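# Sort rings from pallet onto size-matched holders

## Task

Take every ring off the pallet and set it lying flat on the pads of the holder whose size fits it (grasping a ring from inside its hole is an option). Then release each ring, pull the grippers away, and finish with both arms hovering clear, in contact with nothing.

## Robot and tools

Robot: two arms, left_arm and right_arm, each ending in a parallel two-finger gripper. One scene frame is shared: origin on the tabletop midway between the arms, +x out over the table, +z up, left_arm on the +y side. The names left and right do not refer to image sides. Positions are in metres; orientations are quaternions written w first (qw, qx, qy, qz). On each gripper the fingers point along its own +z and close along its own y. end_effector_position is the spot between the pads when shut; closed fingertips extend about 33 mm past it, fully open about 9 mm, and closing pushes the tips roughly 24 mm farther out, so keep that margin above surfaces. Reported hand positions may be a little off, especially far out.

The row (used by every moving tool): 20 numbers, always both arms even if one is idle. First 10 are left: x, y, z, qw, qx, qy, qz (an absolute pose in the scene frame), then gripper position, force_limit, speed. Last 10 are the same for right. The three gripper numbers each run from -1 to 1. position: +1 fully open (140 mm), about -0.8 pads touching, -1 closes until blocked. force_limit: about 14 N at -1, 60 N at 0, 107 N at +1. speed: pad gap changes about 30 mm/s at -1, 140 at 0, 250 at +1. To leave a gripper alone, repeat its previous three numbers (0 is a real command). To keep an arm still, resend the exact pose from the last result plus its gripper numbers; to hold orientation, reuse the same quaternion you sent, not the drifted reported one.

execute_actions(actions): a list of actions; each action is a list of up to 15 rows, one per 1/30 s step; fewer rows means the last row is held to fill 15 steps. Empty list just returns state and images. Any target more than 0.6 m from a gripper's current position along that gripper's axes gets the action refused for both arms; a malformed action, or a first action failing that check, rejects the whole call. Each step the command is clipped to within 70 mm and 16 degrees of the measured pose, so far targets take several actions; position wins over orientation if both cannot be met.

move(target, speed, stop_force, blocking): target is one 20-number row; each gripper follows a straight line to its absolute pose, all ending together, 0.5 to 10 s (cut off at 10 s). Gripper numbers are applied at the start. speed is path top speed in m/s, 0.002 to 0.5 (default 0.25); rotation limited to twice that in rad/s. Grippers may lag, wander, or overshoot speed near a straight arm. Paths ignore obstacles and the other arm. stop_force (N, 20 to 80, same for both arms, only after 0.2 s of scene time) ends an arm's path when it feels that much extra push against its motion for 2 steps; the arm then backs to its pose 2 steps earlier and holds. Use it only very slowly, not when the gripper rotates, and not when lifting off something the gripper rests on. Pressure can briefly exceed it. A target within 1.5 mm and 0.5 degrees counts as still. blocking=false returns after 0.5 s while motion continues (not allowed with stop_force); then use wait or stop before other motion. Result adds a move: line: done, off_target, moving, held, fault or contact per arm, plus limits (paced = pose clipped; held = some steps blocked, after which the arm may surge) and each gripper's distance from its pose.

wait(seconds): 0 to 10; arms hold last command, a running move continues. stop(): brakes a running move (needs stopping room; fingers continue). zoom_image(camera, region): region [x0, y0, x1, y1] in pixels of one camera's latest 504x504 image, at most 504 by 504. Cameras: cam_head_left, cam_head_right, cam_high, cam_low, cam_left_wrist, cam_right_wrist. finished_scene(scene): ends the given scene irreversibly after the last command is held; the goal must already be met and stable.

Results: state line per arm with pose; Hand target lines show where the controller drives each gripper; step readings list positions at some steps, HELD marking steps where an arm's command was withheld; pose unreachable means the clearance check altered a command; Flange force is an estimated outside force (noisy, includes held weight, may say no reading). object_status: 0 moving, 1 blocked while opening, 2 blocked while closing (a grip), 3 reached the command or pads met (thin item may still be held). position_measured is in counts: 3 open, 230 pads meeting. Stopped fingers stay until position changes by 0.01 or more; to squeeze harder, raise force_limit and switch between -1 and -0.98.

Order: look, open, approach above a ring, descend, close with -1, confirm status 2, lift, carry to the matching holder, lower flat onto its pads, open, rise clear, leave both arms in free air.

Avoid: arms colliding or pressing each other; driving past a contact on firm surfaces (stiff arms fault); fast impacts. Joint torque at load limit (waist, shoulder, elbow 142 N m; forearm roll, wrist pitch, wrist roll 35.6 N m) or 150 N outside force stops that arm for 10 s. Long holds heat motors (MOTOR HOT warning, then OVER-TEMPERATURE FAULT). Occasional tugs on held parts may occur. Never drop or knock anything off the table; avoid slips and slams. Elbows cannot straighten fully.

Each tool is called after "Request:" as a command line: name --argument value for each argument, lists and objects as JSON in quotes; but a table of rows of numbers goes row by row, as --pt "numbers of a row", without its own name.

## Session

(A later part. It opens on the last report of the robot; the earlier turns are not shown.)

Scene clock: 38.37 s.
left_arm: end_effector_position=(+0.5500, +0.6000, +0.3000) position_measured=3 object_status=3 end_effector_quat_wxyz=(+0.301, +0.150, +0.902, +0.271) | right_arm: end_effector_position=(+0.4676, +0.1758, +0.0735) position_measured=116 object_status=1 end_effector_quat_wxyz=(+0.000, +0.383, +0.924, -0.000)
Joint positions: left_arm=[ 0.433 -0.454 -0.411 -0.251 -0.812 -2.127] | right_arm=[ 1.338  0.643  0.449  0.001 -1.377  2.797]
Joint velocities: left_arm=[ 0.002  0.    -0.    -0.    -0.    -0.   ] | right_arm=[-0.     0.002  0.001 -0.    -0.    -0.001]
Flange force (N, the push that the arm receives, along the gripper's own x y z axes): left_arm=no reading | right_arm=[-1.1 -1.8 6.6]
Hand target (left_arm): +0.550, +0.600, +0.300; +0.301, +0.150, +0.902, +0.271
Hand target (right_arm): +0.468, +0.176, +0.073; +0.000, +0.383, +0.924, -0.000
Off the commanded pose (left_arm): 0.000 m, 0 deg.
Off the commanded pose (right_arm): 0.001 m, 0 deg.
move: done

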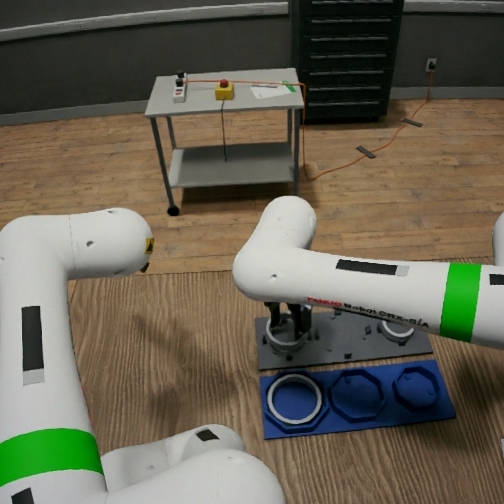

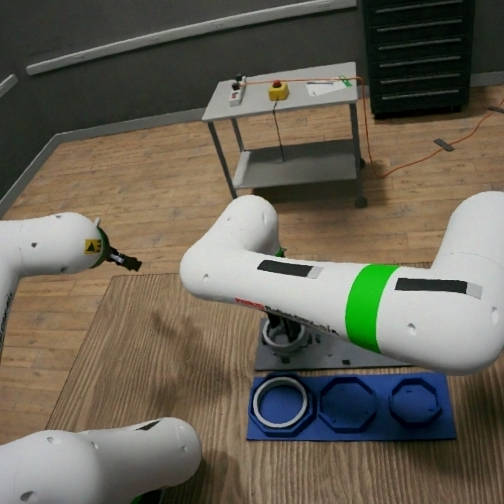

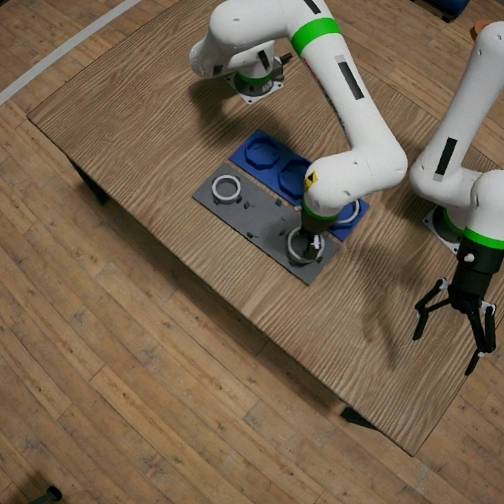

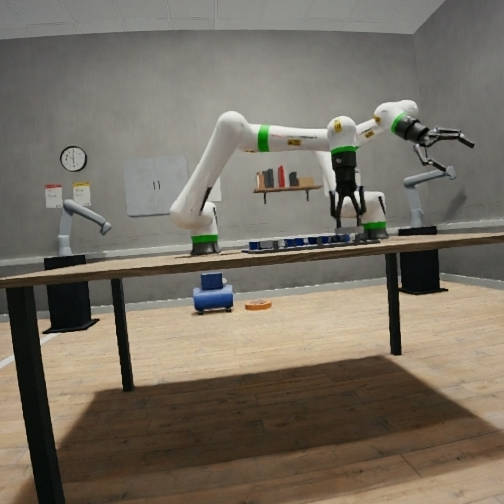

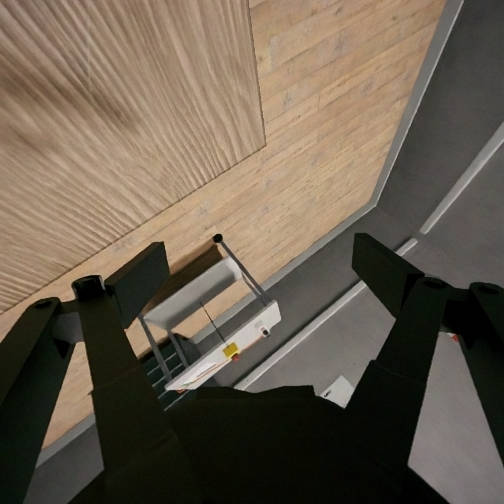

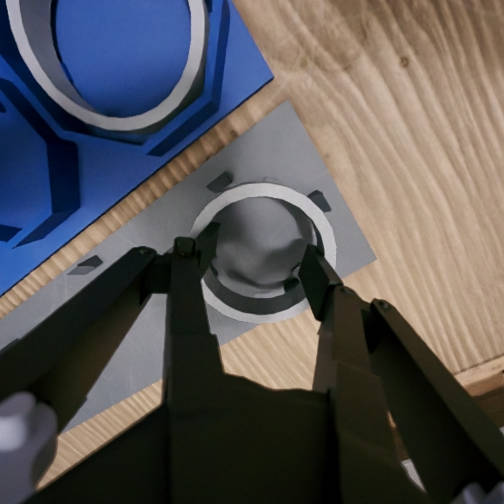

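Request:
move --target '[0.55,0.55,0.3,0.3,0.15,0.9,0.27,1,0,0,0.466,0.1755,0.064,0,0.383,0.924,0,0.6,0.3,-0.6]' --speed 0.1

Request:
move --target '[0.55,0.55,0.3,0.3,0.15,0.9,0.27,1,0,0,0.466,0.1755,0.04,0,0.383,0.924,0,0.6,0.3,-0.6]' --speed 0.007 --stop_force 20

Scene clock: 40.77 s.
left_arm: end_effector_position=(+0.5500, +0.5501, +0.3001) position_measured=3 object_status=3 end_effector_quat_wxyz=(+0.301, +0.150, +0.902, +0.271) | right_arm: end_effector_position=(+0.4660, +0.1755, +0.0640) position_measured=116 object_status=1 end_effector_quat_wxyz=(-0.000, +0.383, +0.924, -0.000)
Joint positions: left_arm=[ 0.214 -0.416 -0.337 -0.432 -0.92  -1.871] | right_arm=[ 1.339  0.645  0.429 -0.    -1.355  2.796]
Joint velocities: left_arm=[-0.001  0.001  0.001 -0.002 -0.001  0.002] | right_arm=[ 0.    -0.     0.     0.    -0.    -0.003]
Flange force (N, the push that the arm receives, along the gripper's own x y z axes): left_arm=[1.9 -2.7 -0.5] | right_arm=[-0.2 2.9 4.8]
Hand target (left_arm): +0.550, +0.550, +0.300; +0.301, +0.150, +0.902, +0.271
Hand target (right_arm): +0.466, +0.176, +0.064; -0.000, +0.383, +0.924, +0.000
Off the commanded pose (left_arm): 0.000 m, 0 deg.
Off the commanded pose (right_arm): 0.000 m, 0 deg.
move: done

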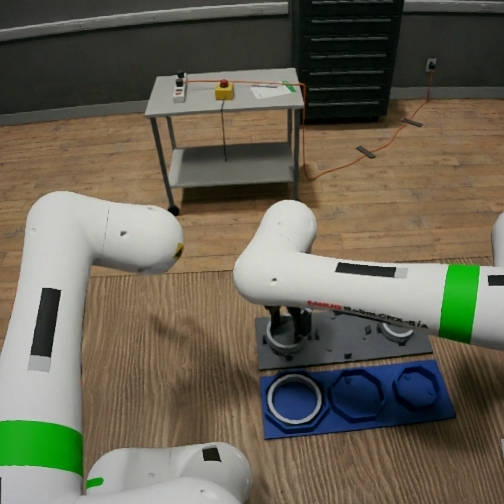

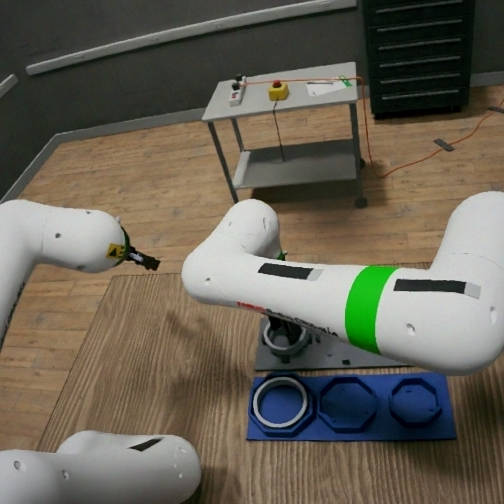

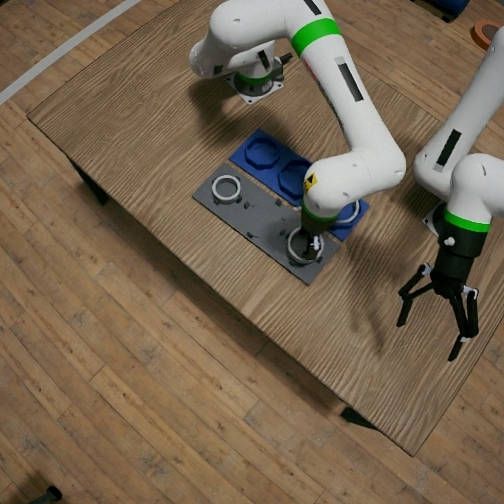

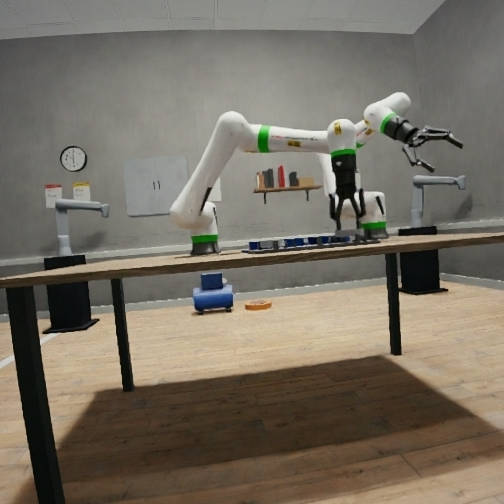

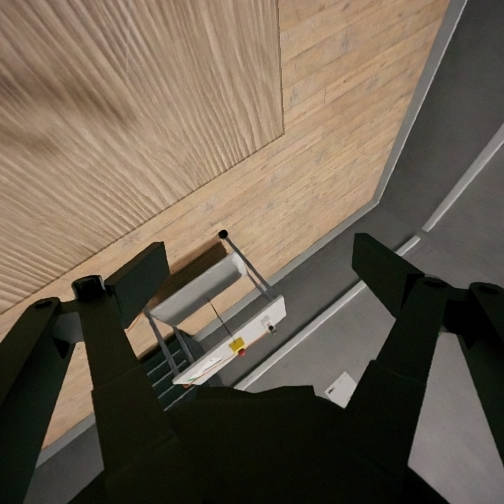

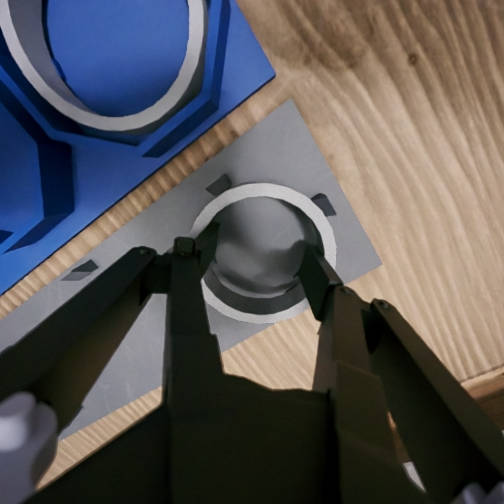

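Scene clock: 43.40 s.
left_arm: end_effector_position=(+0.5500, +0.5500, +0.2999) position_measured=3 object_status=3 end_effector_quat_wxyz=(+0.301, +0.150, +0.902, +0.271) | right_arm: end_effector_position=(+0.4661, +0.1757, +0.0478) position_measured=116 object_status=1 end_effector_quat_wxyz=(-0.000, +0.383, +0.924, +0.000)
Joint positions: left_arm=[ 0.215 -0.416 -0.337 -0.43  -0.919 -1.872] | right_arm=[ 1.339  0.655  0.406 -0.    -1.322  2.796]
Joint velocities: left_arm=[ 0.001 -0.     0.     0.     0.    -0.   ] | right_arm=[-0.002 -0.     0.003  0.    -0.005 -0.001]
Flange force (N, the push that the arm receives, along the gripper's own x y z axes): left_arm=[3.7 -7.0 -2.2] | right_arm=[-0.7 3.7 -18.0]
Hand target (left_arm): +0.550, +0.550, +0.300; +0.301, +0.150, +0.902, +0.271
Hand target (right_arm): +0.466, +0.176, +0.048; -0.000, +0.383, +0.924, +0.000
Off the commanded pose (left_arm): 0.000 m, 0 deg.
Off the commanded pose (right_arm): 0.008 m, 0 deg.
move: contact (right_arm)

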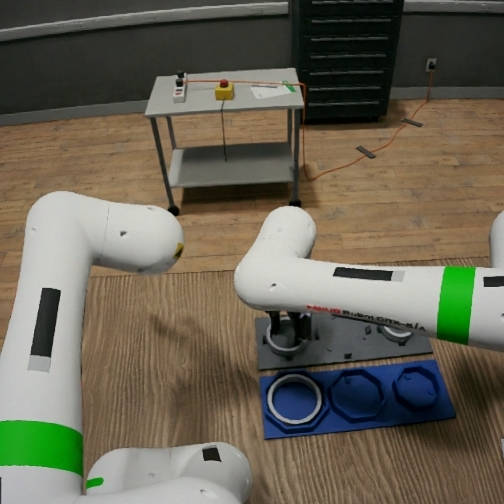

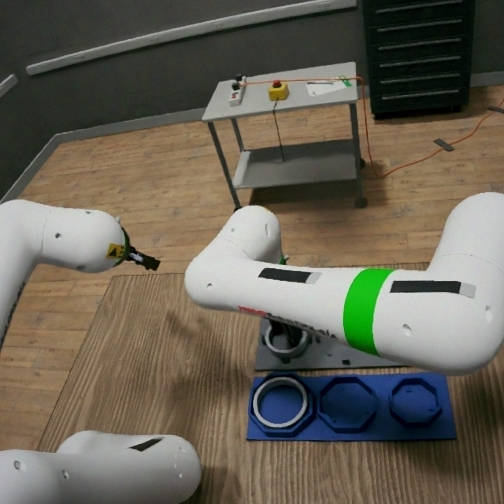

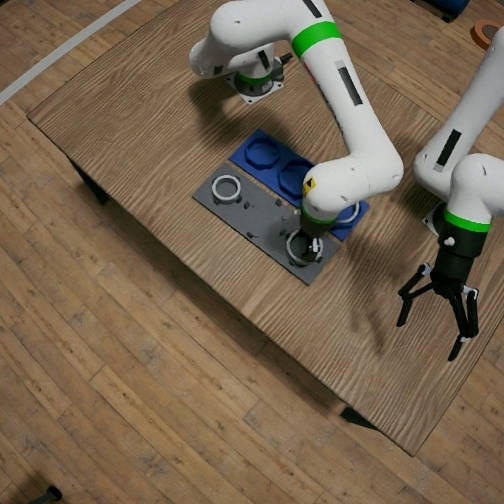

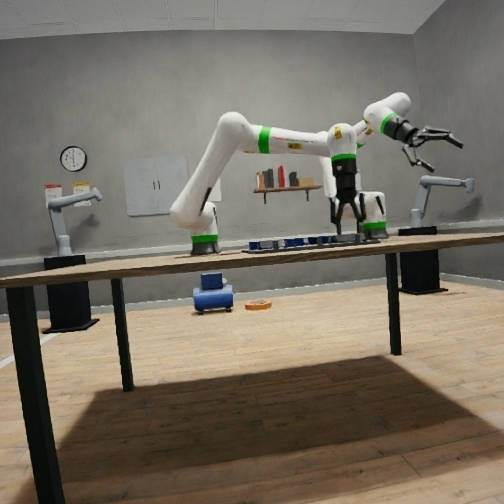

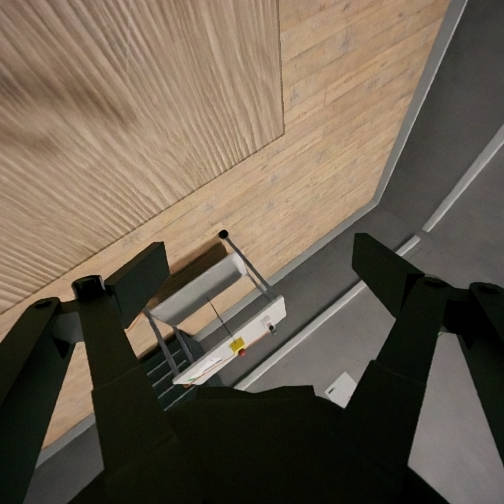

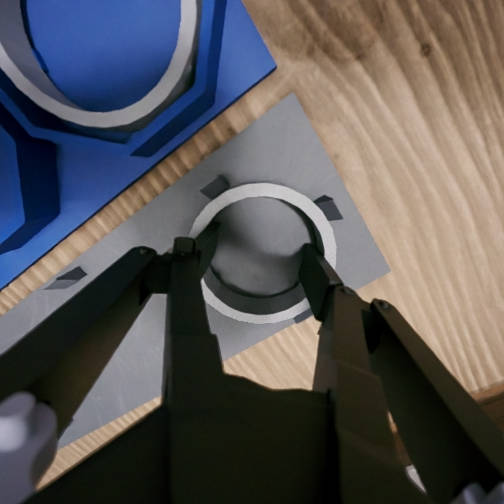

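Request:
move --target '[0.55,0.55,0.3,0.3,0.15,0.9,0.27,1,0,0,0.466,0.1755,0.0482,0,0.383,0.924,0,-0.1,0,0]'

Request:
move --target '[0.55,0.55,0.3,0.3,0.15,0.9,0.27,1,0,0,0.466,0.1755,0.085,0,0.383,0.924,0,-0.1,0,0]'

Request:
move --target '[0.55,0.55,0.3,0.3,0.15,0.9,0.27,1,0,0,0.286,0.1685,0.078,0,0.383,0.924,0,0.1,0,0]' --speed 0.15 --stop_force 30

Scene clock: 45.50 s.
left_arm: end_effector_position=(+0.5500, +0.5500, +0.3000) position_measured=3 object_status=3 end_effector_quat_wxyz=(+0.301, +0.150, +0.902, +0.271) | right_arm: end_effector_position=(+0.4660, +0.1755, +0.0482) position_measured=141 object_status=3 end_effector_quat_wxyz=(-0.000, +0.383, +0.924, -0.000)
Joint positions: left_arm=[ 0.215 -0.416 -0.337 -0.43  -0.919 -1.872] | right_arm=[ 1.339  0.655  0.407 -0.    -1.323  2.796]
Joint velocities: left_arm=[ 0.     0.001  0.     0.    -0.    -0.   ] | right_arm=[-0.     0.001 -0.    -0.001 -0.    -0.001]
Flange force (N, the push that the arm receives, along the gripper's own x y z axes): left_arm=[4.5 -7.1 -0.3] | right_arm=[-0.6 3.4 0.2]
Hand target (left_arm): +0.550, +0.550, +0.300; +0.301, +0.150, +0.902, +0.271
Hand target (right_arm): +0.466, +0.175, +0.048; -0.000, +0.383, +0.924, -0.000
Off the commanded pose (left_arm): 0.000 m, 0 deg.
Off the commanded pose (right_arm): 0.000 m, 0 deg.
move: done

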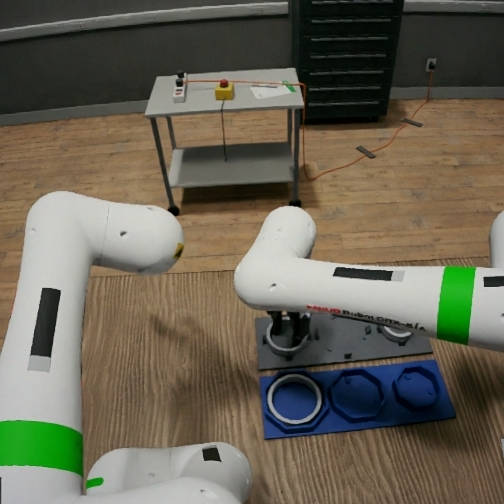

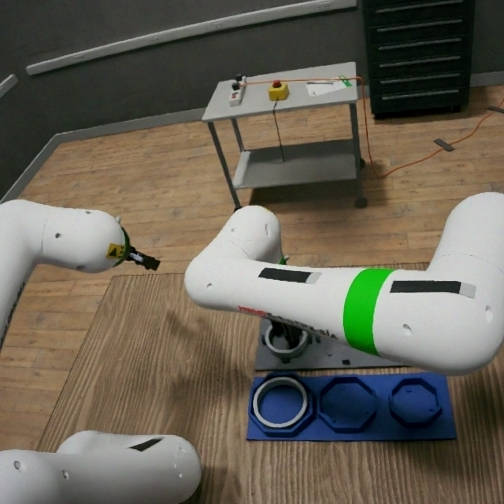

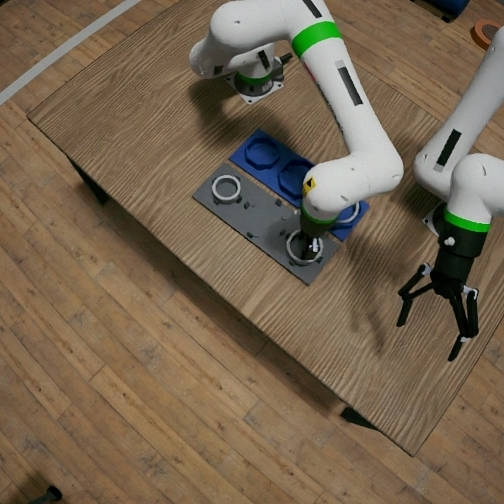

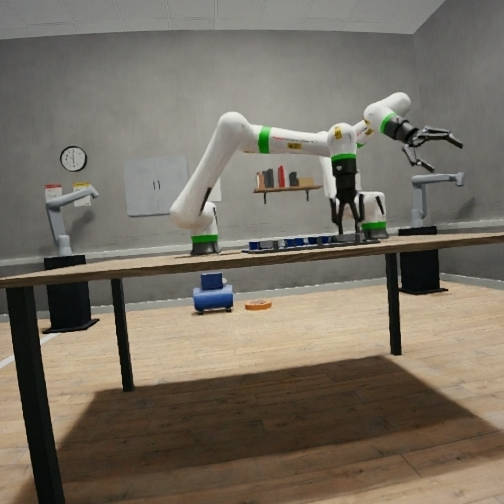

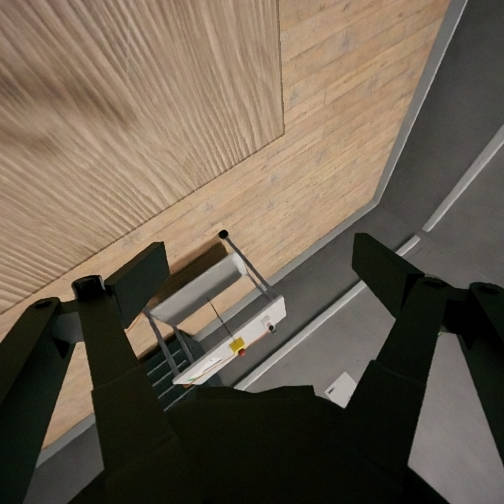

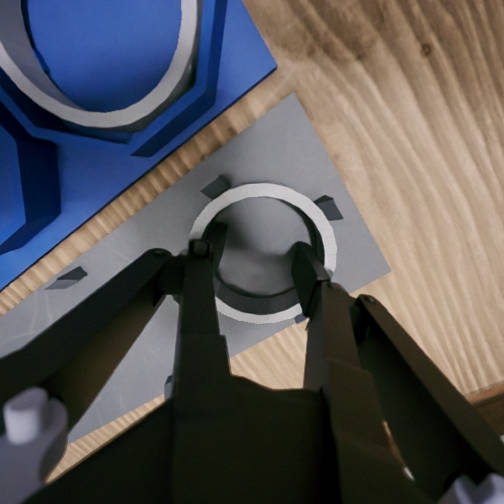

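Scene clock: 46.20 s.
left_arm: end_effector_position=(+0.5500, +0.5500, +0.3000) position_measured=3 object_status=3 end_effector_quat_wxyz=(+0.301, +0.150, +0.902, +0.271) | right_arm: end_effector_position=(+0.4659, +0.1755, +0.0850) position_measured=141 object_status=3 end_effector_quat_wxyz=(-0.000, +0.383, +0.924, -0.000)
Joint positions: left_arm=[ 0.215 -0.416 -0.337 -0.43  -0.919 -1.872] | right_arm=[ 1.339  0.634  0.461 -0.    -1.398  2.796]
Joint velocities: left_arm=[-0.    -0.001  0.    -0.    -0.    -0.   ] | right_arm=[-0.002 -0.     0.     0.001 -0.001  0.   ]
Flange force (N, the push that the arm receives, along the gripper's own x y z axes): left_arm=[-2.6 -9.9 -2.8] | right_arm=[-0.7 4.3 -0.1]
Hand target (left_arm): +0.550, +0.550, +0.300; +0.301, +0.150, +0.902, +0.271
Hand target (right_arm): +0.466, +0.175, +0.085; +0.000, +0.383, +0.924, -0.000
Off the commanded pose (left_arm): 0.000 m, 0 deg.
Off the commanded pose (right_arm): 0.000 m, 0 deg.
move: done

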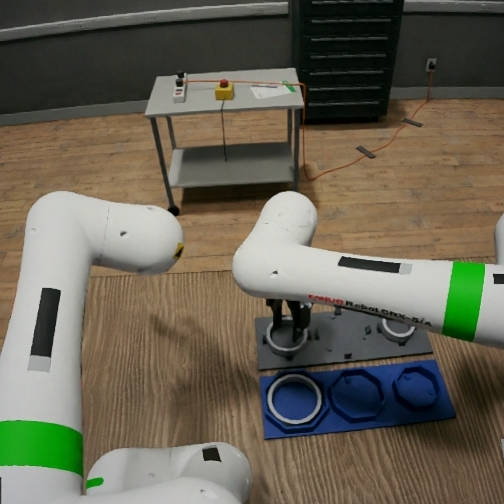

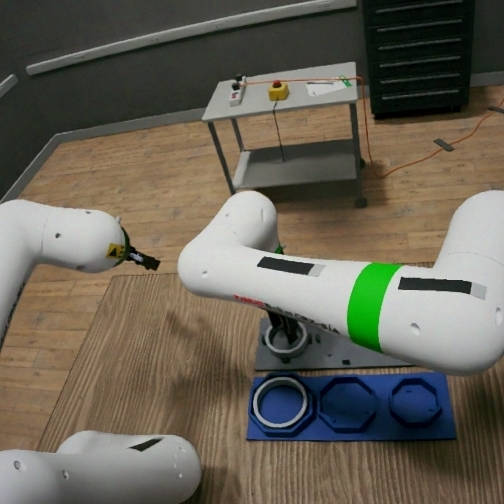

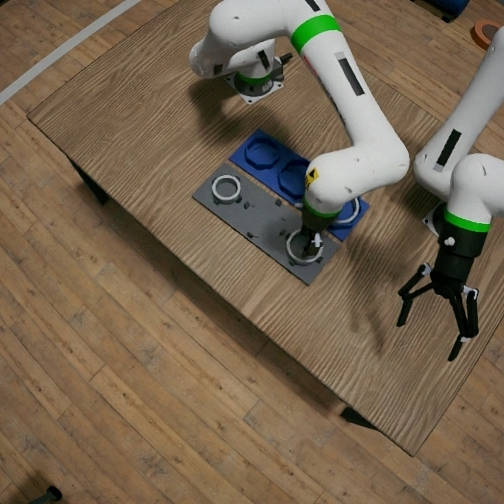

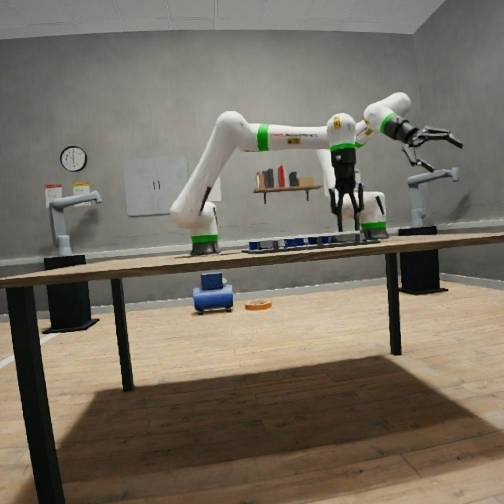

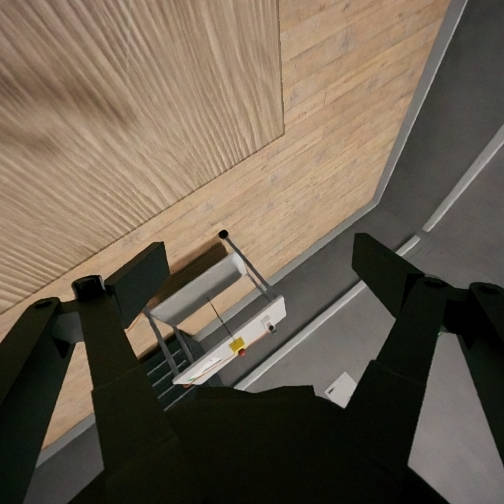

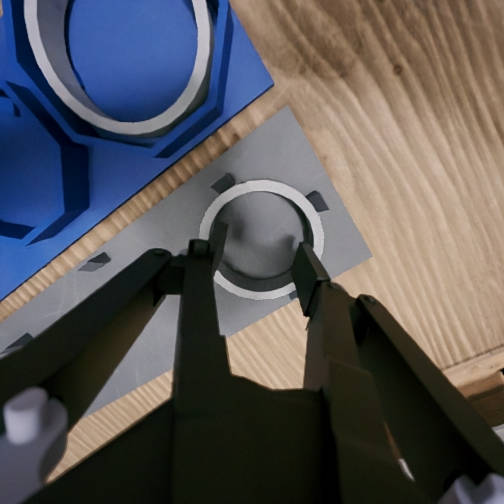

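Scene clock: 47.73 s.
left_arm: end_effector_position=(+0.5500, +0.5500, +0.3000) position_measured=3 object_status=3 end_effector_quat_wxyz=(+0.301, +0.150, +0.902, +0.271) | right_arm: end_effector_position=(+0.2860, +0.1682, +0.0778) position_measured=117 object_status=3 end_effector_quat_wxyz=(-0.000, +0.383, +0.924, +0.000)
Joint positions: left_arm=[ 0.215 -0.416 -0.337 -0.43  -0.919 -1.872] | right_arm=[ 1.614  0.398  0.094 -0.001 -1.266  2.521]
Joint velocities: left_arm=[ 0.    -0.003 -0.    -0.     0.     0.   ] | right_arm=[-0.     0.    -0.     0.004  0.001  0.   ]
Flange force (N, the push that the arm receives, along the gripper's own x y z axes): left_arm=[4.1 -7.6 -0.8] | right_arm=[1.4 4.2 -0.1]
Hand target (left_arm): +0.550, +0.550, +0.300; +0.301, +0.150, +0.902, +0.271
Hand target (right_arm): +0.286, +0.168, +0.078; -0.000, +0.383, +0.924, +0.000
Off the commanded pose (left_arm): 0.000 m, 0 deg.
Off the commanded pose (right_arm): 0.000 m, 0 deg.
move: done

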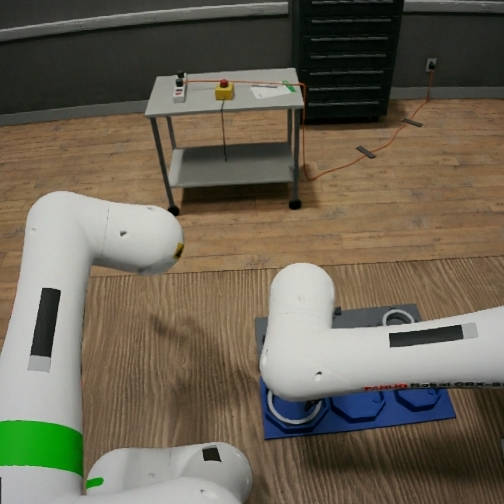

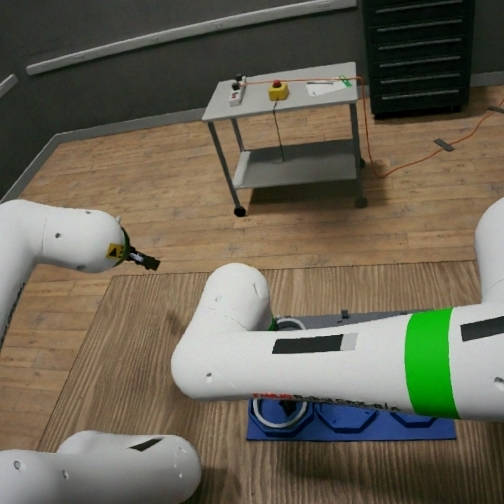

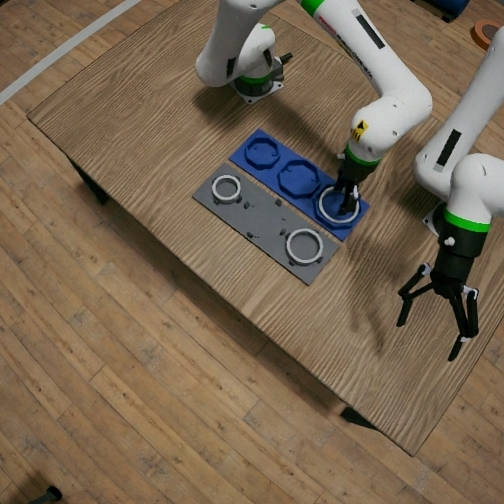

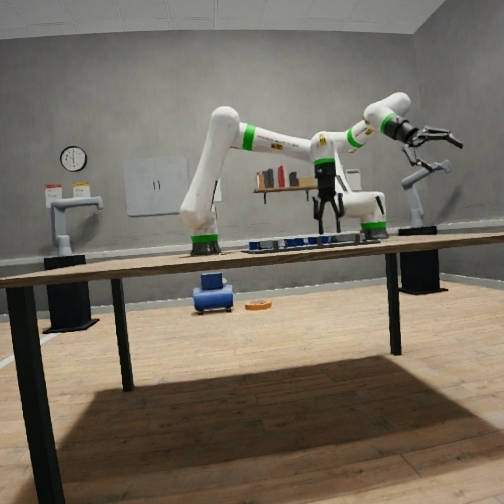

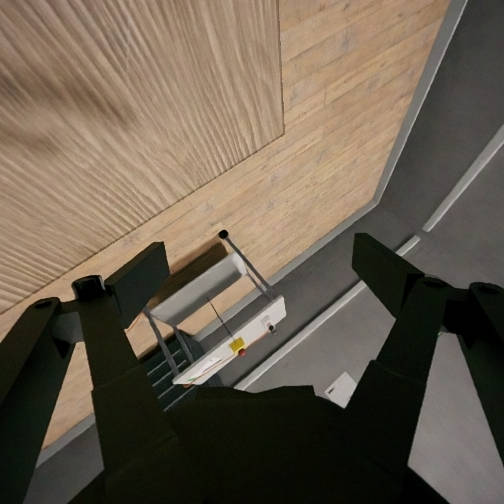

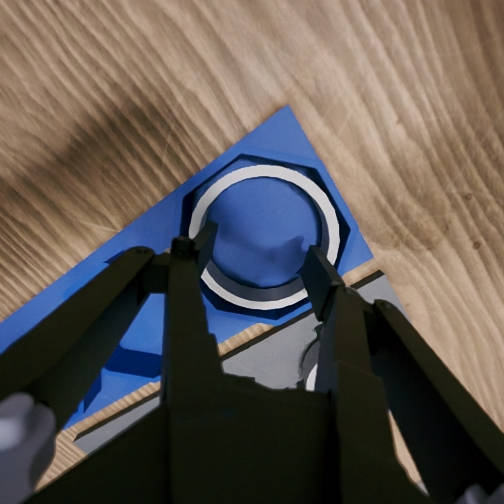

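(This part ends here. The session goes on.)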